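## Task

In the cooling block, leave tubes B2, D1, D2 and D4 with their lids flipped open and pushed at least back into their locking position, and leave A3, B4, C2, C4 and D3 with their lids snapped fully shut (a lid merely lying on its tube does not count; pressing the tab behind a hinge unlatches a snapped lid, which may stay sitting on the tube). Every tube must end seated all the way down in its own well, not propped up by another tube's lid. When everything is correct, release, move clear (contact with READY or its housing is fine) and press the green READY key until it latches; do not press it if any required lid is still wrong.

## Robot and tools

Robot: a single six-joint arm with a two-finger gripper. Joint order everywhere (commands, Joint positions, Joint velocities, Joint targets, torques, step readings): waist, shoulder, elbow, wrist pitch, wrist yaw, wrist roll. In those lists a seventh entry is the finger-pad gap in metres (0.094 m = fully open). Wrist pitch and wrist yaw have their signs flipped relative to the URDF, in both commands and results; the listed ranges use URDF signs, so for those two joints negate and swap the ends (URDF -0.5..2.0 becomes -2.0..0.5 in your numbers).

Scene frame: origin on the table top under the arm base, +z up, +y to the left when facing along +x. The base may be slightly tilted. Block layout: row A is the far row, column 1 is on the robot's left. The block and tubes are loose; the block must finish flat on the mat.

Stated joint ranges (URDF signs, rad): waist -2.618..3.054, shoulder 0..3.142, elbow 0..3.142, wrist pitch -1.571..1.571, wrist yaw -1.571..1.571, wrist roll -2.094..2.094. Real ends may differ by up to 0.036 rad either way.

execute_actions(actions): actions is a list of actions, run in order. Each action is a list of up to 15 rows, one row per 1/30 s control step; if fewer than 15 rows are given, the last row repeats to fill the 15 steps. A row is 7 numbers in [-1, 1]: six joint values, then the gripper opening. The six joint values are offsets, not poses: each is measured from the joint angles at the start of that action (not from the previous row), and scaled so 1.0 equals 1.202 rad waist, 1.258 shoulder, 1.238 elbow, 2.073 wrist pitch, 2.022 wrist yaw and wrist roll. For the first action of a call, the starting angles are the last ones reported in this scene. The opening is absolute: +1 fully open, -1 closed. An action that would push any joint more than 0.036 rad beyond its range end is refused; if the first action is malformed or fails that check, nothing in the call runs. An empty list just returns the current state and images.

move(target, speed, blocking): target is one 7-number row like above; its joint values are offsets from the Joint positions in the most recent result that shows them, and the opening is absolute and sent at the start. All joints travel in step so they finish together, giving a curved gripper path lasting 0.5 to 10 s. speed (rad/s, 0.01 to 2, default 0.5) caps the fastest joint. Paths do not stop for obstacles: faster moves and targets set deeper past a contact hit and press harder. blocking=false returns after 0.5 s while the arm keeps going; until a result shows it ended, use wait or stop before any other motion. The result adds a move: line with the ending (done, off_target, moving, held, fault), limits=held or none, and the joint farthest from target.

wait(seconds): 0 to 10 s, holding the last command; a running move continues and the wait returns early when it ends. stop(): brakes a running move; needs room, more at speed; fingers keep moving. zoom_image(camera, region): camera is cam_high, cam_low or cam_wrist; region is [x0, y0, x1, y1] in pixels of that camera's latest 504x504 image, origin top-left, at most 504x504. finished_scene(scene): ends scene 1 or 2 irreversibly after the last command settles; its result tells whether the task succeeded and gives the next task.

Motion limits: each step a joint's target is kept within a lead of its measured angle (0.202 waist, 0.258 shoulder, 0.238 elbow, 0.573 wrist pitch, 0.522 wrist yaw and roll), so big offsets take several actions; finish an incomplete motion with a further command. If targets would move the gripper over 70 mm from its measured spot, all are scaled back. "joint command not followed" means the clearance check altered targets (mounts count as part of the arm). "joint sent to its limit" means a joint was clipped at its real end. Sag: sending zeros can let the arm drop each action; in the first call of a reply, send offsets that restore the wanted angles, then zeros, increasing the correction if a joint stays short. STEP READINGS list joint angles at some steps; HELD marks steps that were held back.

Gripper: grip_measured is the measured opening on the command scale (readings may be off by about 1 mm, consistently). To hold something, command roughly 0.03 below grip_measured; less for a lighter grip. Pad force tops out near 50-62 N, lower for parts under about 2 mm thick, with a brief spike on first contact.

Cameras: cam_high, cam_low, cam_wrist (fisheye), all 504x504, images returned in that order; intrinsics are given in the original setup. Torque readings are the total drive output, offset and noisy. MOTOR HOT appears from 75 °C; at 90 °C the arm halts 10 s; at 100 °C it goes limp and falls. Both stops show as OVER-TEMPERATURE FAULT. Avoid long loaded holds.

Avoid: knocking anything off the table, dropping things, slamming or pushing hard on the block or tubes, lifting tubes out of wells, tilting the block. Loose objects may occasionally get nudged by outside forces.

Each tool is called after "Call:" by a JSON object that holds its "api" and its "payload", one argument or row to a line.

## Session

I'll start by looking at the scene.

Call:
{"api": "execute_actions", "payload": {
  "actions": []
}}

Scene clock: 0.00 s.
grip_measured=+1.000
Joint names: [waist, shoulder, elbow, wrist pitch, wrist yaw, wrist roll]
Joint positions: [-1.065  1.416  0.705 -0.006 -0.197 -1.135  0.094]
Joint velocities: [-0.002 -0.002  0.017 -0.007 -0.037  0.037  0.   ]
Joint torques (N m, as the arm reports them, + toward a larger Joint positions number): no reading
Joint targets: [-1.078 1.406 0.714 -0.014 -0.209 -1.128]

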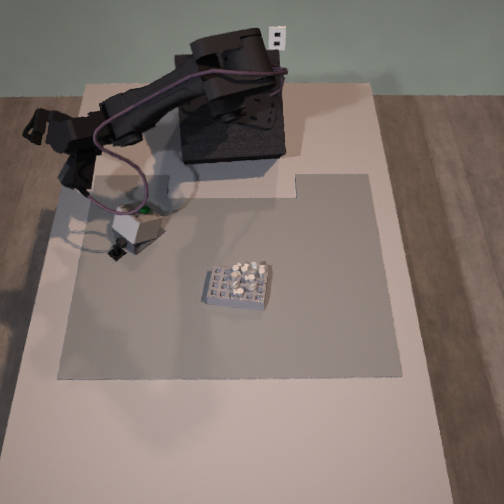

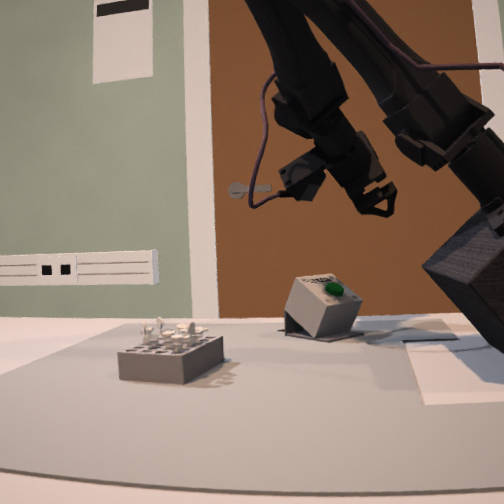

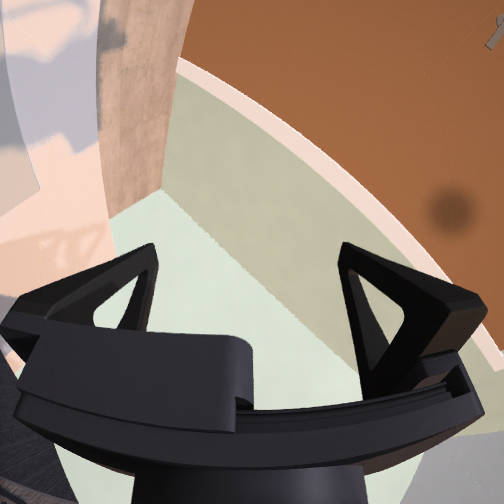

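Call:
{"api": "zoom_image", "payload": {
  "camera": "cam_high",
  "region": [180, 240, 300, 330]
}}

Call:
{"api": "zoom_image", "payload": {
  "camera": "cam_low",
  "region": [100, 300, 240, 400]
}}

Region (180, 240, 300, 330) of cam_high's 504x504 image, scaled by 4.200, with more detail than that image has; it fills the top 378 rows of this view, and the rest is white.

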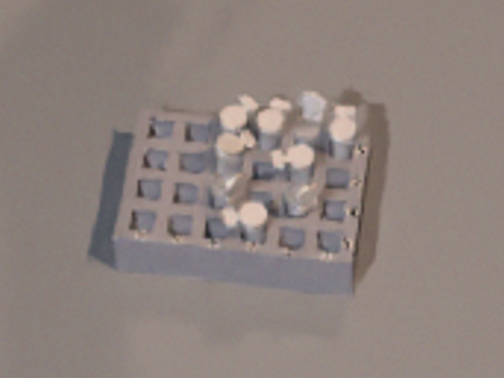

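Region (100, 300, 240, 400) of cam_low's 504x504 image, scaled by 3.600, with more detail than that image has; it fills the top 360 rows of this view, and the rest is white.

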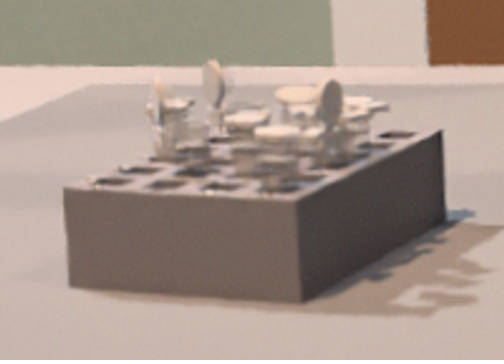

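Call:
{"api": "move", "payload": {
  "target": [0.5, -0.2, 0.2, 0.0, 0.097, 0.56, 1.0],
  "speed": 0.6
}}

Scene clock: 18.90 s.
grip_measured=+1.000
Joint names: [waist, shoulder, elbow, wrist pitch, wrist yaw, wrist roll]
Joint positions: [-0.463  1.188  0.926 -0.001  0.001 -0.013  0.094]
Joint velocities: [ 0.002 -0.002  0.007 -0.037 -0.051  0.007  0.   ]
Joint torques (N m, as the arm reports them, + toward a larger Joint positions number): [-2.35 -8.81  6.21 -1.33 -0.28  0.09]
Joint targets: [-0.464 1.164 0.952 -0.006 -0.001 -0.003]
move: off_target; limits=none; farthest joint: the elbow, 0.026 radians from its target (0.248 radians at the start)

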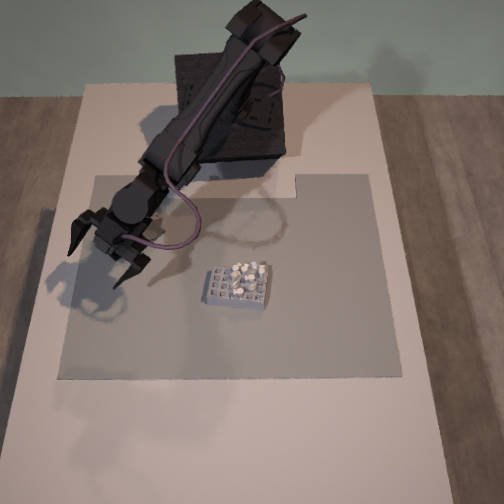

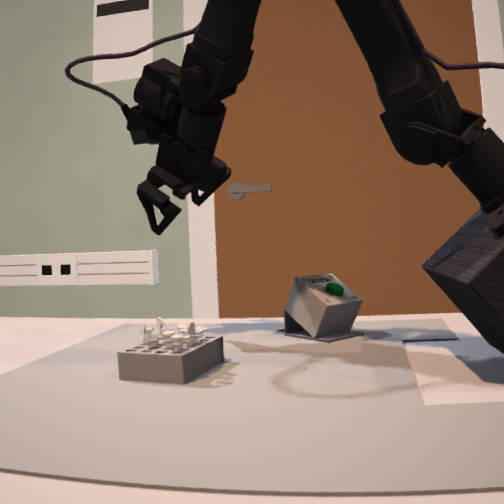

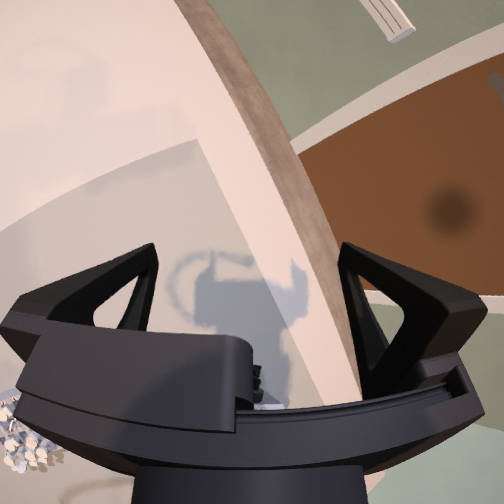

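Call:
{"api": "move", "payload": {
  "target": [0.385, -0.1, 0.02, 0.0, 0.0, 0.0, 1.0],
  "speed": 0.5
}}

Scene clock: 23.10 s.
grip_measured=+1.000
Joint names: [waist, shoulder, elbow, wrist pitch, wrist yaw, wrist roll]
Joint positions: [-0.004  1.09   0.926  0.002  0.005 -0.012  0.094]
Joint velocities: [-0.012  0.007 -0.002 -0.022  0.051  0.022  0.   ]
Joint torques (N m, as the arm reports them, + toward a larger Joint positions number): [-0.35 -9.82  6.5  -1.39 -0.16 -0.01]
Joint targets: [-0.001 1.063 0.951 -0.001 0.001 -0.013]
move: off_target; limits=none; farthest joint: the shoulder, 0.028 radians from its target (0.126 radians at the start)

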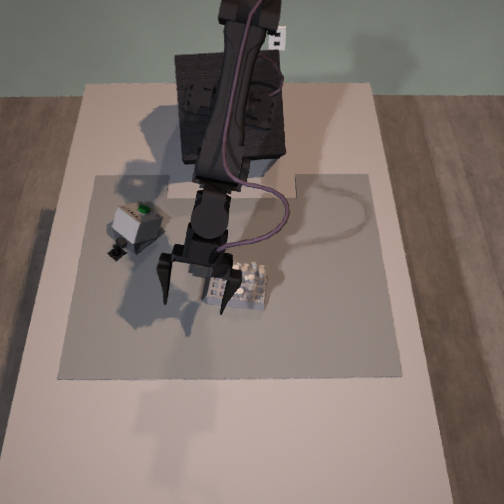

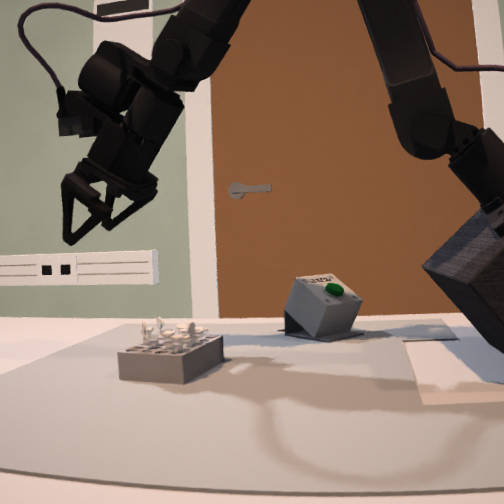

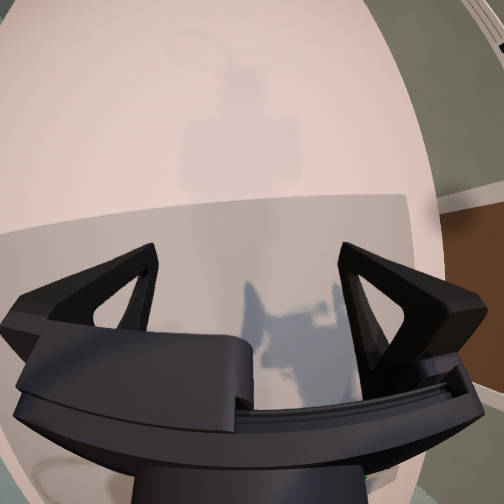

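Call:
{"api": "move", "payload": {
  "target": [0.1, -0.02, 0.02, 0.3, 0.0, 0.0, 1.0],
  "speed": 0.5
}}

Scene clock: 29.67 s.
grip_measured=+1.000
Joint names: [waist, shoulder, elbow, wrist pitch, wrist yaw, wrist roll]
Joint positions: [ 0.108  1.09   0.926  0.617  0.005 -0.012  0.094]
Joint velocities: [ 0.007  0.002  0.002  0.037  0.007 -0.007  0.   ]
Joint torques (N m, as the arm reports them, + toward a larger Joint positions number): [ 0.37 -8.9   5.69 -0.46 -0.09 -0.01]
Joint targets: [0.116 1.065 0.951 0.624 0.005 -0.012]
move: off_target; limits=none; farthest joint: the shoulder, 0.025 radians from its target (0.025 radians at the start)

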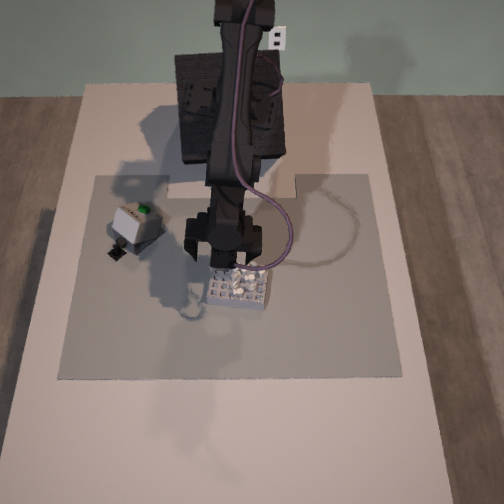

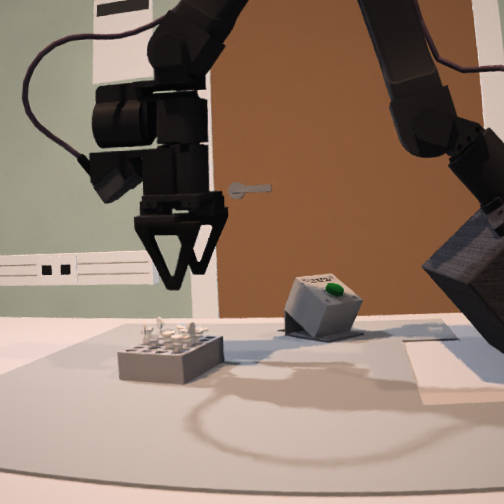

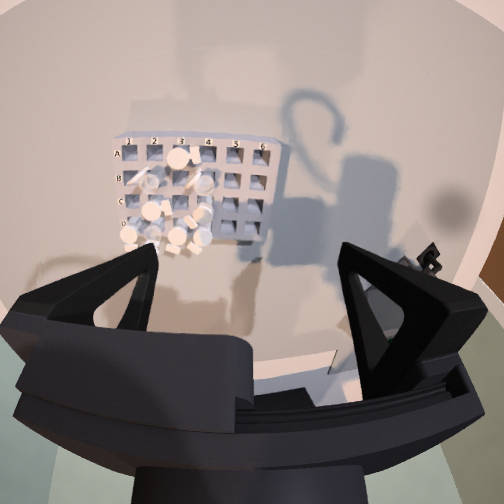

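Call:
{"api": "zoom_image", "payload": {
  "camera": "cam_wrist",
  "region": [100, 120, 300, 270]
}}

Region (100, 120, 300, 270) of cam_wrist's 504x504 image, scaled by 2.520, with more detail than that image has; it fills the top 378 rows of this view, and the rest is white.

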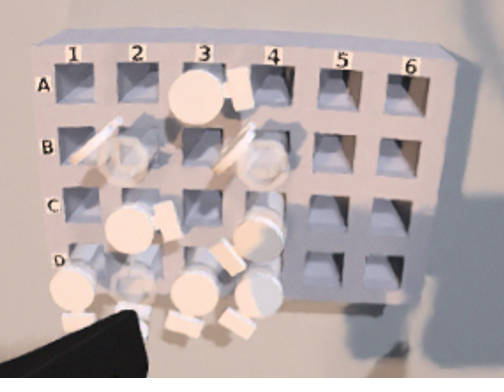

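Call:
{"api": "zoom_image", "payload": {
  "camera": "cam_low",
  "region": [90, 190, 270, 390]
}}

Region (90, 190, 270, 390) of cam_low's 504x504 image, scaled by 2.520, with more detail than that image has; it fills the left 454 columns of this view, and the rest is white.

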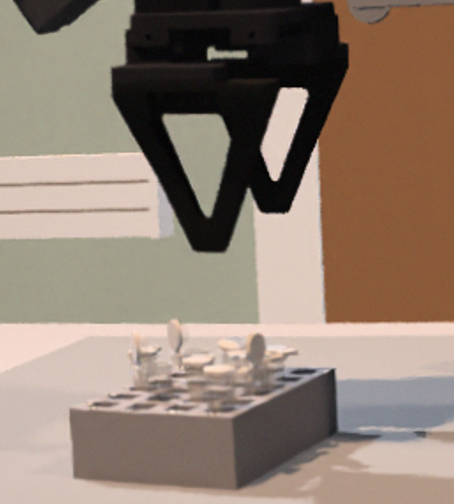

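Call:
{"api": "move", "payload": {
  "target": [0.04, -0.02, 0.02, 0.0, 0.0, 0.78, 1.0],
  "speed": 1.0
}}

Scene clock: 74.00 s.
grip_measured=+1.000
Joint names: [waist, shoulder, elbow, wrist pitch, wrist yaw, wrist roll]
Joint positions: [0.148 1.09  0.926 0.617 0.01  1.559 0.094]
Joint velocities: [-0.007 -0.007 -0.022  0.007  0.051  0.051  0.   ]
Joint torques (N m, as the arm reports them, + toward a larger Joint positions number): [ 0.49 -8.9   5.68 -0.51 -0.1   0.07]
Joint targets: [0.156 1.065 0.951 0.617 0.006 1.565]
move: off_target; limits=none; farthest joint: the shoulder, 0.025 radians from its target (0.025 radians at the start)

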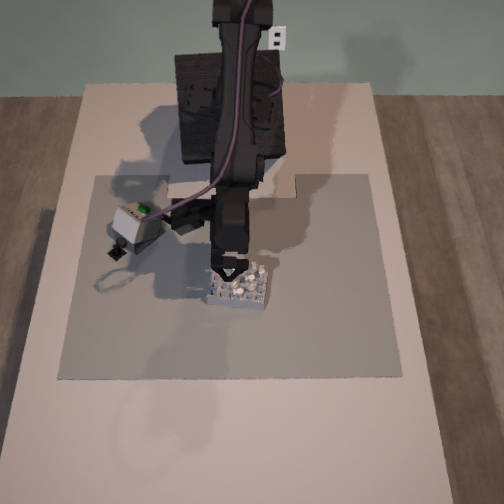

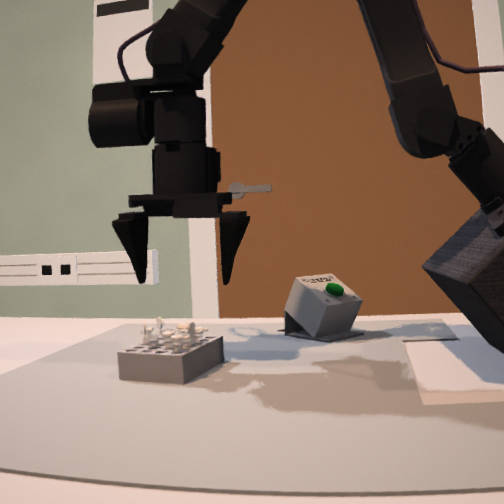

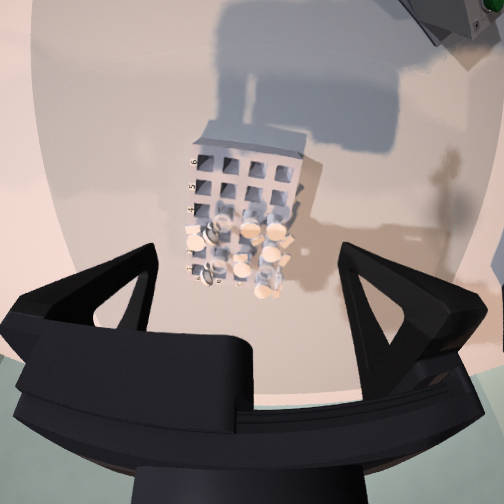

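Call:
{"api": "zoom_image", "payload": {
  "camera": "cam_wrist",
  "region": [150, 140, 350, 320]
}}

Region (150, 140, 350, 320) of cam_wrist's 504x504 image, scaled by 2.520, with more detail than that image has; it fills the top 454 rows of this view, and the rest is white.

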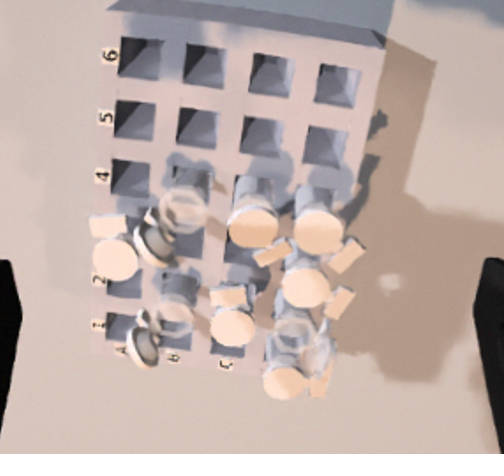

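Call:
{"api": "move", "payload": {
  "target": [0.123, 0.103, 0.091, -0.032, 0.0, 0.003, 1.0],
  "speed": 0.3
}}

Scene clock: 90.17 s.
grip_measured=+1.000
Joint names: [waist, shoulder, elbow, wrist pitch, wrist yaw, wrist roll]
Joint positions: [0.289 1.219 1.013 0.562 0.016 1.56  0.094]
Joint velocities: [-0.002  0.007 -0.007 -0.022  0.037  0.037  0.   ]
Joint torques (N m, as the arm reports them, + toward a larger Joint positions number): [ 0.71 -7.69  5.68 -0.6  -0.06  0.04]
Joint targets: [0.296 1.219 1.039 0.551 0.010 1.565]
move: off_target; limits=none; farthest joint: the elbow, 0.026 radians from its target (0.112 radians at the start)

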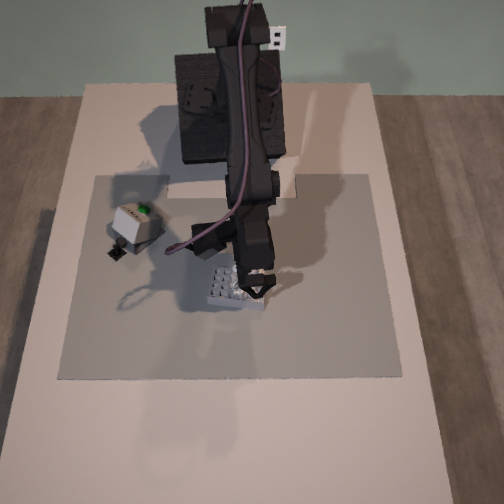

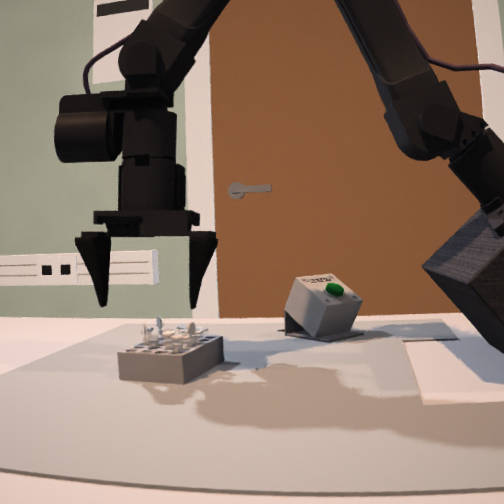

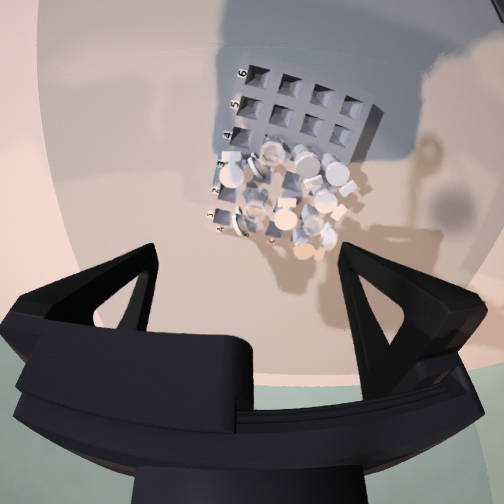

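Call:
{"api": "zoom_image", "payload": {
  "camera": "cam_wrist",
  "region": [200, 130, 380, 290]
}}

Call:
{"api": "zoom_image", "payload": {
  "camera": "cam_low",
  "region": [110, 280, 240, 380]
}}

Region (200, 130, 380, 290) of cam_wrist's 504x504 image, scaled by 2.800, with more detail than that image has.

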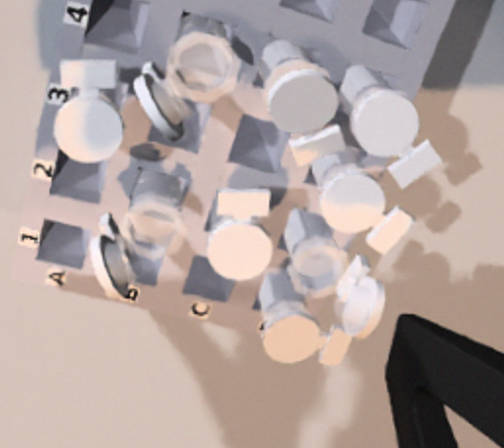

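Region (110, 280, 240, 380) of cam_low's 504x504 image, scaled by 3.877, with more detail than that image has; it fills the top 388 rows of this view, and the rest is white.

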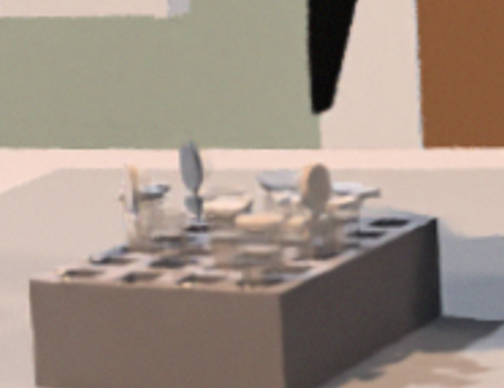

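Call:
{"api": "move", "payload": {
  "target": [0.006, 0.0, 0.021, -0.005, 0.0, 0.13, 1.0],
  "speed": 0.5
}}

Scene clock: 110.27 s.
grip_measured=+1.000
Joint names: [waist, shoulder, elbow, wrist pitch, wrist yaw, wrist roll]
Joint positions: [0.289 1.219 1.013 0.559 0.018 1.818 0.094]
Joint velocities: [-0.007 -0.012  0.012 -0.007  0.037 -0.022  0.   ]
Joint torques (N m, as the arm reports them, + toward a larger Joint positions number): [ 0.81 -7.77  5.69 -0.61 -0.03  0.05]
Joint targets: [0.296 1.219 1.039 0.551 0.016 1.823]
move: off_target; limits=none; farthest joint: the elbow, 0.026 radians from its target (0.026 radians at the start)

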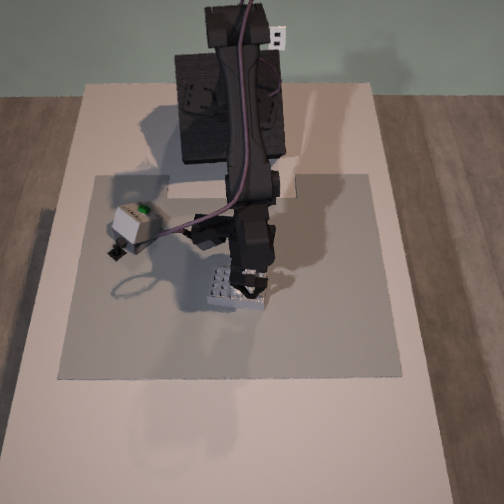

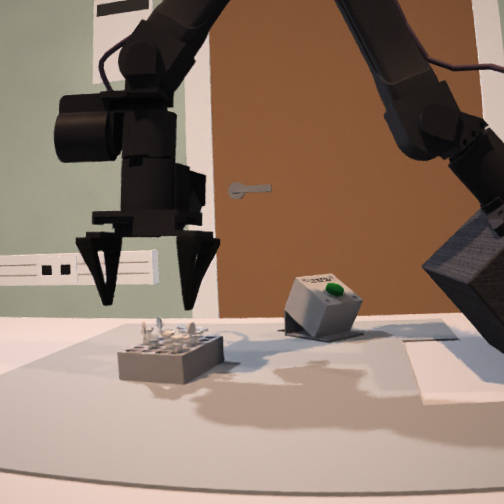

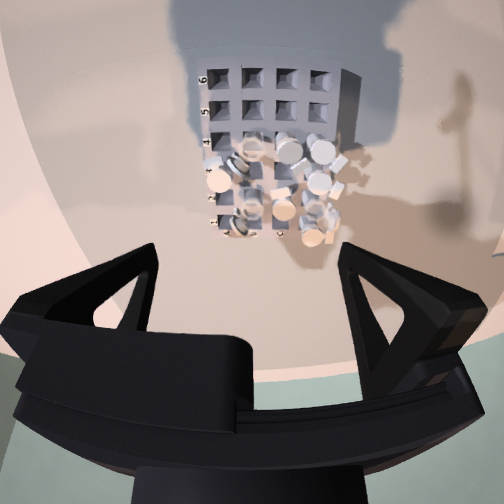

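Call:
{"api": "move", "payload": {
  "target": [0.027, 0.016, -0.032, -0.033, -0.002, 0.002, 1.0],
  "speed": 0.15
}}

Call:
{"api": "zoom_image", "payload": {
  "camera": "cam_wrist",
  "region": [200, 130, 380, 290]
}}

Call:
{"api": "zoom_image", "payload": {
  "camera": "cam_low",
  "region": [110, 280, 240, 380]
}}

Scene clock: 120.97 s.
grip_measured=+1.000
Joint names: [waist, shoulder, elbow, wrist pitch, wrist yaw, wrist roll]
Joint positions: [0.312 1.239 0.981 0.499 0.018 1.818 0.094]
Joint velocities: [-0.027 -0.007  0.002 -0.051 -0.037 -0.007  0.   ]
Joint torques (N m, as the arm reports them, + toward a larger Joint positions number): [ 1.1  -7.78  3.04 -0.6  -0.05  0.03]
Joint targets: [0.321 1.239 0.973 0.491 0.014 1.821]
move: done; limits=none; farthest joint: the waist, 0.009 radians from its target (0.032 radians at the start)

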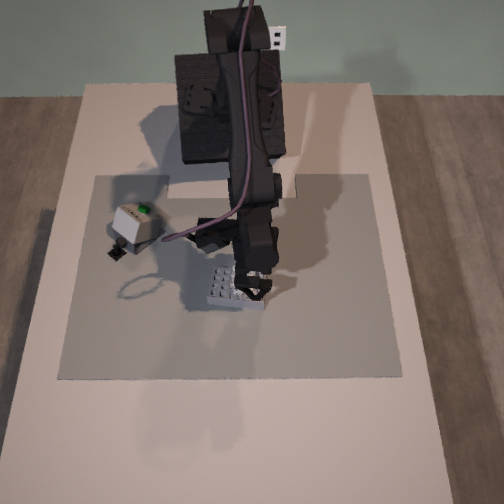

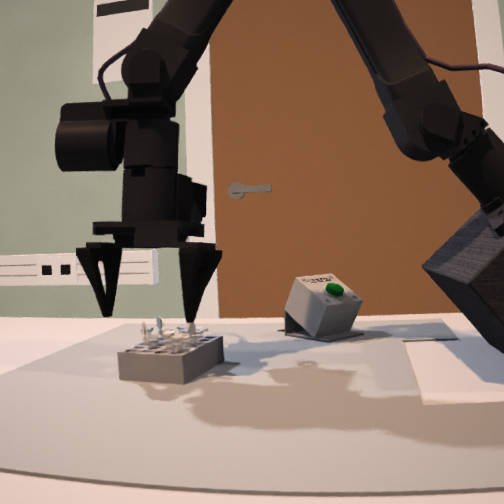

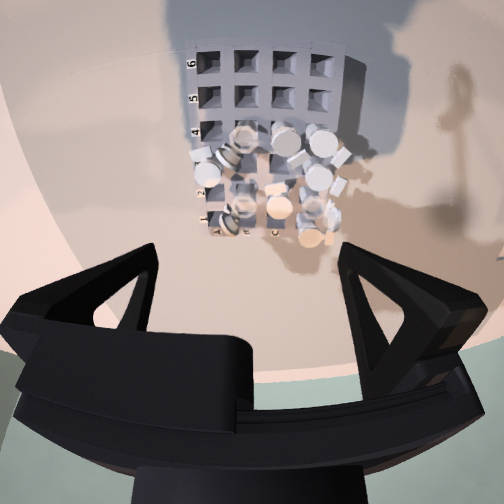

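Region (200, 130, 380, 290) of cam_wrist's 504x504 image, scaled by 2.800, with more detail than that image has.

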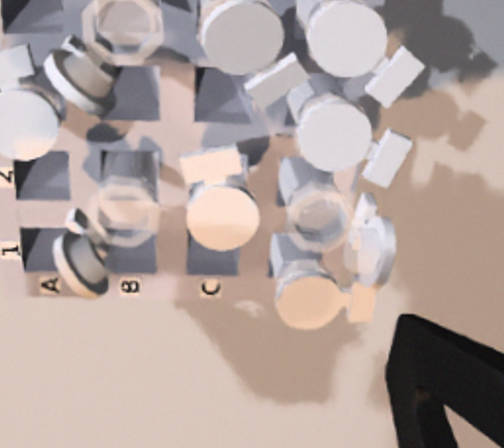

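Region (110, 280, 240, 380) of cam_low's 504x504 image, scaled by 3.877, with more detail than that image has; it fills the top 388 rows of this view, and the rest is white.

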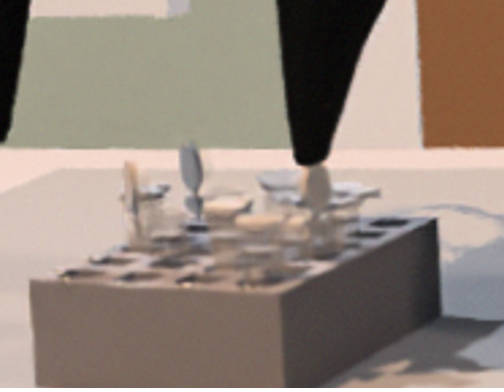

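Call:
{"api": "move", "payload": {
  "target": [0.016, 0.019, -0.006, -0.0155, -0.002, 0.002, 1.0],
  "speed": 0.1
}}

Call:
{"api": "zoom_image", "payload": {
  "camera": "cam_wrist",
  "region": [240, 160, 400, 300]
}}

Call:
{"api": "zoom_image", "payload": {
  "camera": "cam_low",
  "region": [130, 290, 230, 370]
}}

Scene clock: 129.40 s.
grip_measured=+1.000
Joint names: [waist, shoulder, elbow, wrist pitch, wrist yaw, wrist roll]
Joint positions: [0.322 1.261 0.981 0.476 0.018 1.818 0.094]
Joint velocities: [-0.007 -0.002 -0.012 -0.007 -0.051  0.022  0.   ]
Joint torques (N m, as the arm reports them, + toward a larger Joint positions number): [ 1.17 -7.75  3.01 -0.63 -0.04  0.03]
Joint targets: [0.332 1.263 0.974 0.467 0.014 1.822]
move: done; limits=none; farthest joint: the waist, 0.009 radians from its target (0.019 radians at the start)

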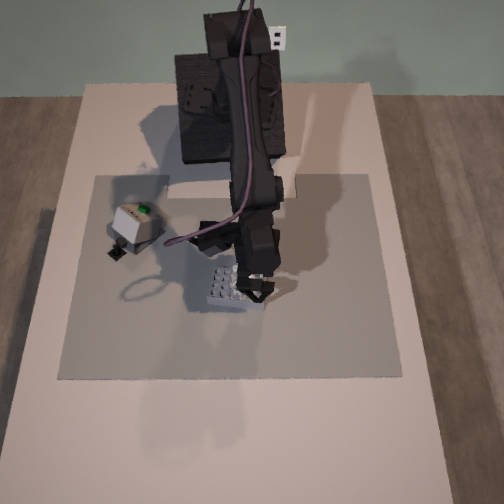

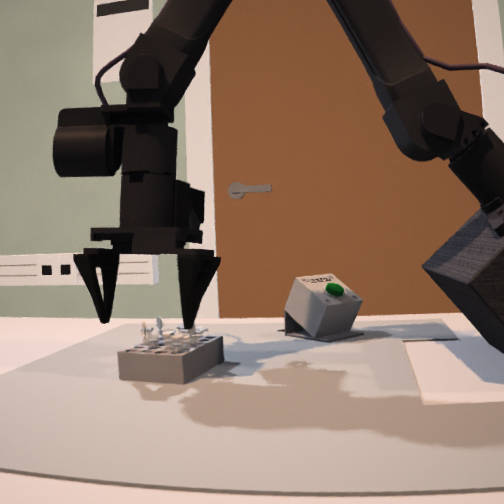

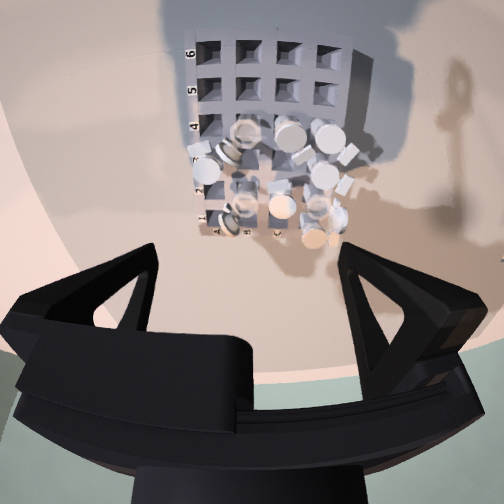

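Region (240, 160, 400, 300) of cam_wrist's 504x504 image, scaled by 3.150, with more detail than that image has; it fills the top 441 rows of this view, and the rest is white.

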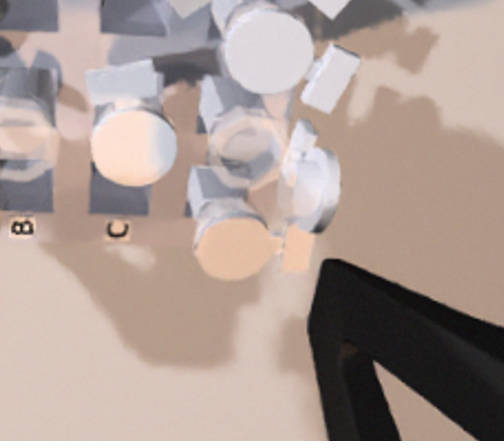

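Region (130, 290, 230, 370) of cam_low's 504x504 image, scaled by 5.040, with more detail than that image has; it fills the top 403 rows of this view, and the rest is white.

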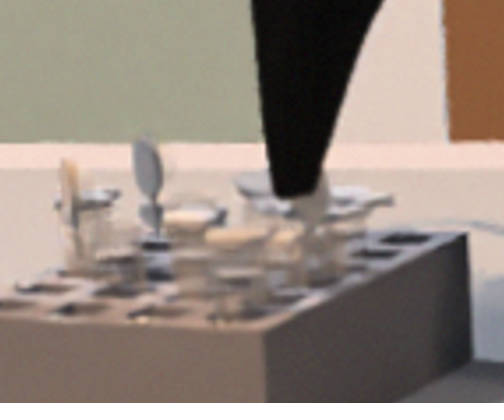

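Call:
{"api": "move", "payload": {
  "target": [0.007, 0.0125, -0.006, -0.011, -0.002, 0.002, 0.92],
  "speed": 0.05
}}

Call:
{"api": "zoom_image", "payload": {
  "camera": "cam_wrist",
  "region": [270, 180, 390, 290]
}}

Call:
{"api": "zoom_image", "payload": {
  "camera": "cam_low",
  "region": [130, 290, 230, 370]
}}

Scene clock: 134.93 s.
grip_measured=+0.922
Joint names: [waist, shoulder, elbow, wrist pitch, wrist yaw, wrist roll]
Joint positions: [0.322 1.276 0.981 0.462 0.018 1.818 0.09 ]
Joint velocities: [ 0.007  0.002 -0.002  0.022  0.007 -0.081 -0.001]
Joint torques (N m, as the arm reports them, + toward a larger Joint positions number): [ 1.05 -7.84  2.96 -0.62 -0.04  0.03]
Joint targets: [0.331 1.277 0.974 0.453 0.014 1.822]
move: done; limits=none; farthest joint: the waist, 0.008 radians from its target (0.008 radians at the start)

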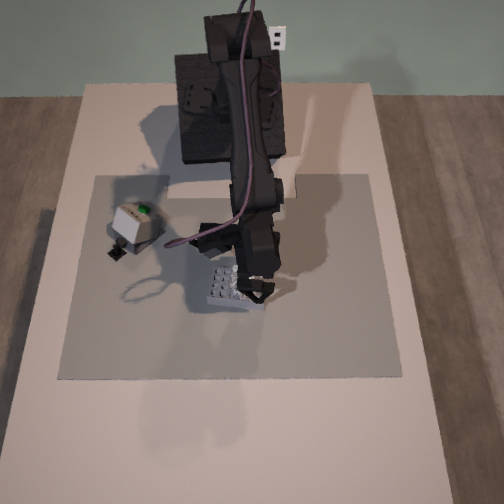

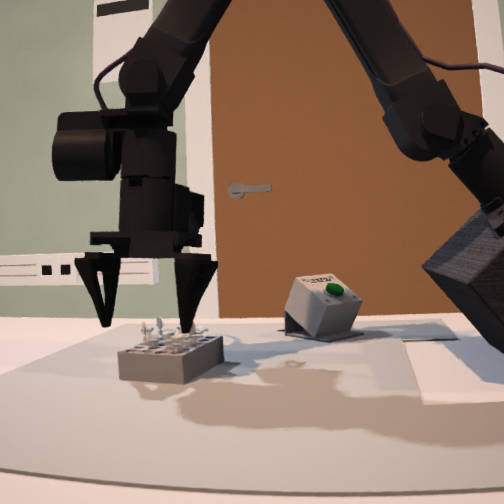

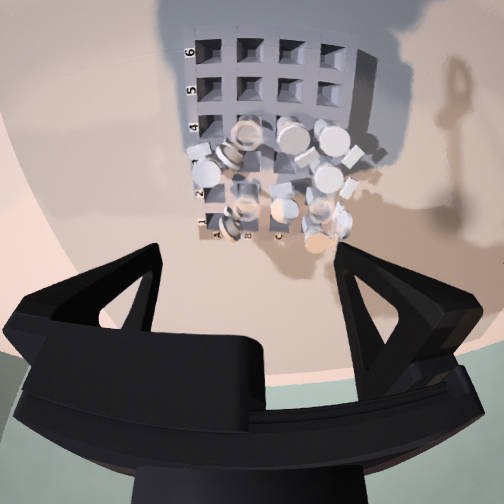

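Region (270, 180, 390, 290) of cam_wrist's 504x504 image, scaled by 4.200, with more detail than that image has; it fills the top 462 rows of this view, and the rest is white.

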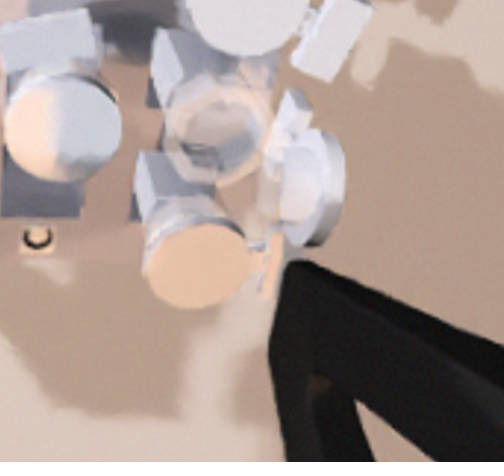

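Region (130, 290, 230, 370) of cam_low's 504x504 image, scaled by 5.040, with more detail than that image has; it fills the top 403 rows of this view, and the rest is white.

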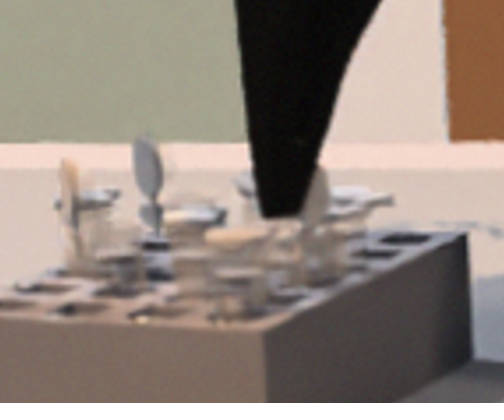

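Call:
{"api": "move", "payload": {
  "target": [0.007, 0.0115, -0.006, -0.0105, -0.002, 0.002, 0.95],
  "speed": 0.03
}}

Call:
{"api": "zoom_image", "payload": {
  "camera": "cam_wrist",
  "region": [270, 180, 390, 290]
}}

Call:
{"api": "zoom_image", "payload": {
  "camera": "cam_low",
  "region": [130, 290, 230, 370]
}}

Scene clock: 139.47 s.
grip_measured=+0.948
Joint names: [waist, shoulder, elbow, wrist pitch, wrist yaw, wrist roll]
Joint positions: [0.322 1.289 0.981 0.451 0.019 1.818 0.092]
Joint velocities: [ 0.007  0.007  0.002 -0.022 -0.007  0.007 -0.001]
Joint torques (N m, as the arm reports them, + toward a larger Joint positions number): [ 1.07 -7.74  2.93 -0.66 -0.05  0.04]
Joint targets: [0.331 1.290 0.974 0.440 0.015 1.822]
move: done; limits=none; farthest joint: the wrist pitch, 0.011 radians from its target (0.021 radians at the start)

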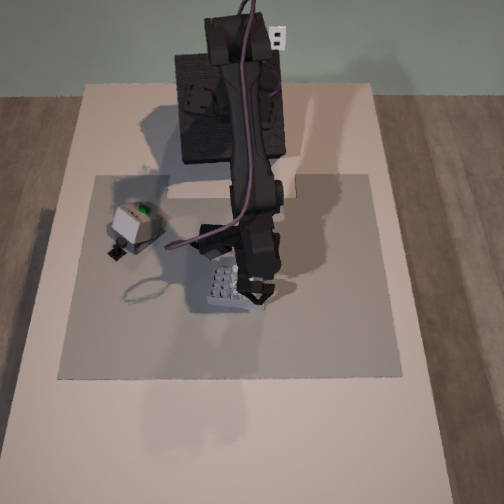

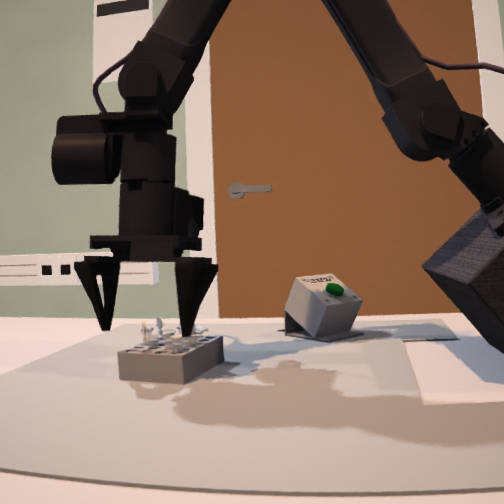

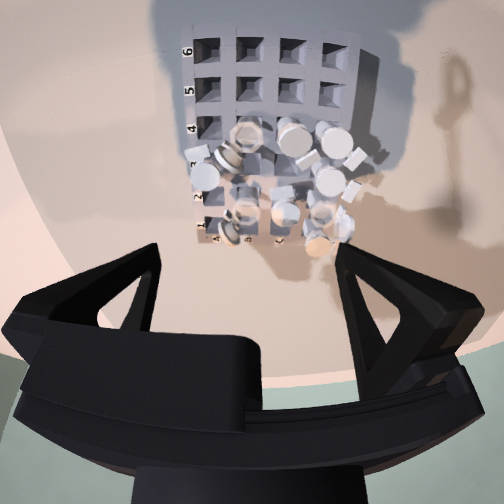

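Region (270, 180, 390, 290) of cam_wrist's 504x504 image, scaled by 4.200, with more detail than that image has; it fills the top 462 rows of this view, and the rest is white.

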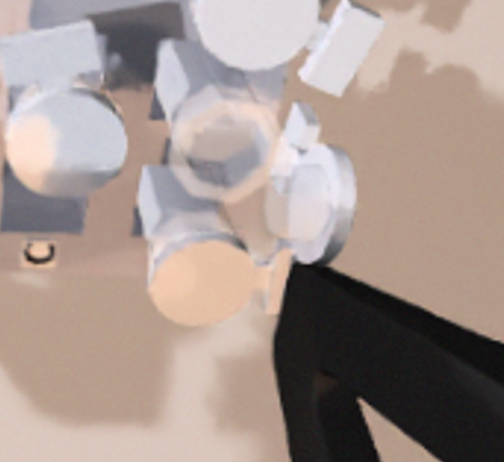

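Region (130, 290, 230, 370) of cam_low's 504x504 image, scaled by 5.040, with more detail than that image has; it fills the top 403 rows of this view, and the rest is white.

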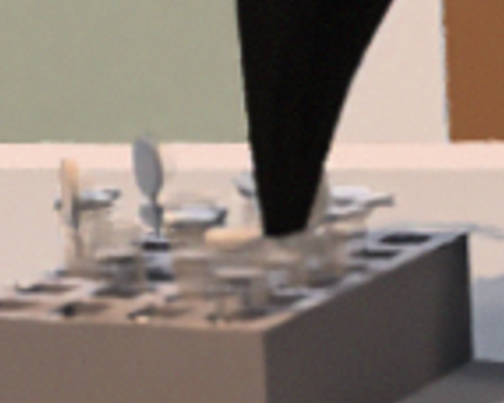

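Call:
{"api": "move", "payload": {
  "target": [0.007, 0.009, -0.006, -0.009, -0.002, 0.002, 0.95],
  "speed": 0.02
}}

Call:
{"api": "zoom_image", "payload": {
  "camera": "cam_wrist",
  "region": [270, 180, 390, 290]
}}

Call:
{"api": "zoom_image", "payload": {
  "camera": "cam_low",
  "region": [130, 290, 230, 370]
}}

Scene clock: 143.13 s.
grip_measured=+0.948
Joint names: [waist, shoulder, elbow, wrist pitch, wrist yaw, wrist roll]
Joint positions: [0.322 1.289 0.981 0.45  0.019 1.818 0.092]
Joint velocities: [-0.012  0.007 -0.007 -0.022 -0.022 -0.007 -0.001]
Joint torques (N m, as the arm reports them, + toward a larger Joint positions number): [ 1.05 -7.02  2.89 -0.71 -0.04  0.03]
Joint targets: [0.331 1.300 0.974 0.433 0.015 1.822]
move: done; limits=none; farthest joint: the wrist pitch, 0.018 radians from its target (0.019 radians at the start)

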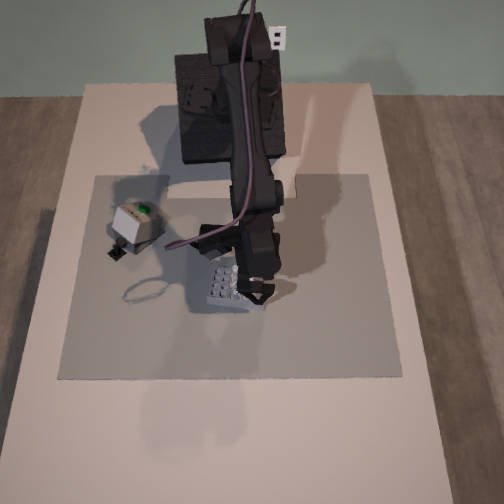

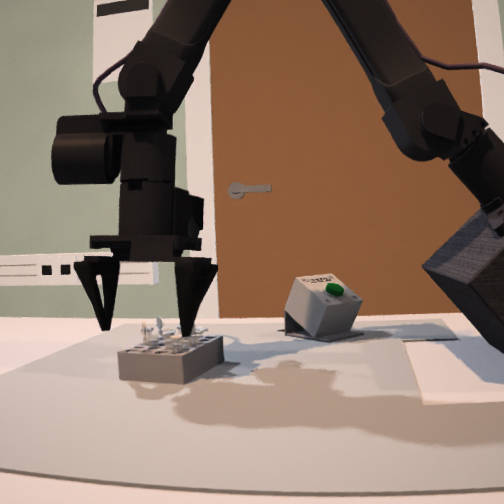

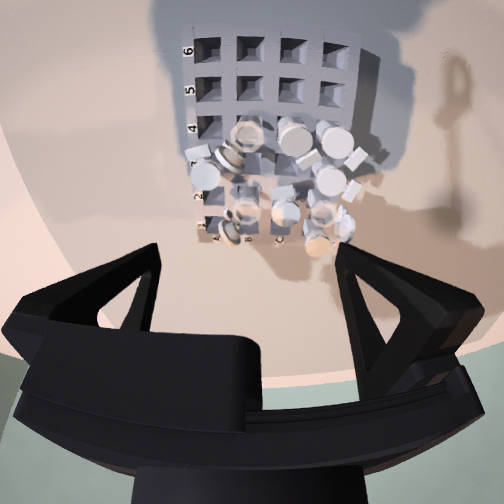

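Region (270, 180, 390, 290) of cam_wrist's 504x504 image, scaled by 4.200, with more detail than that image has; it fills the top 462 rows of this view, and the rest is white.

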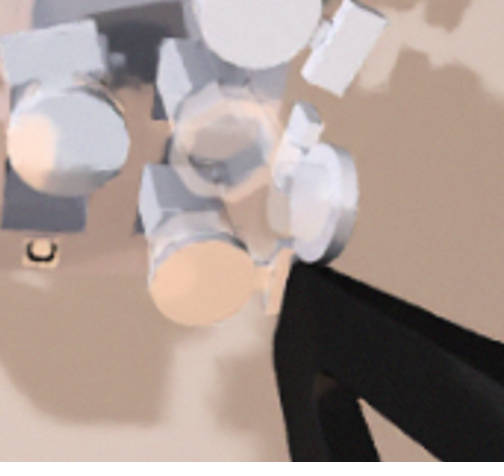

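Region (130, 290, 230, 370) of cam_low's 504x504 image, scaled by 5.040, with more detail than that image has; it fills the top 403 rows of this view, and the rest is white.

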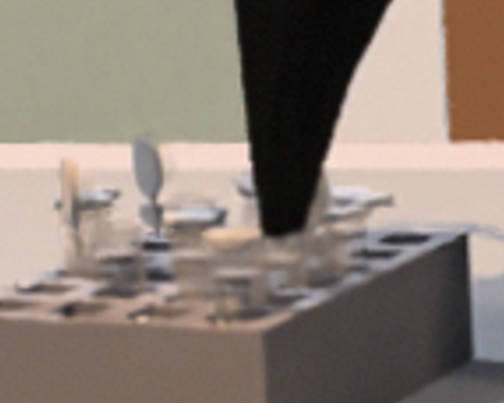

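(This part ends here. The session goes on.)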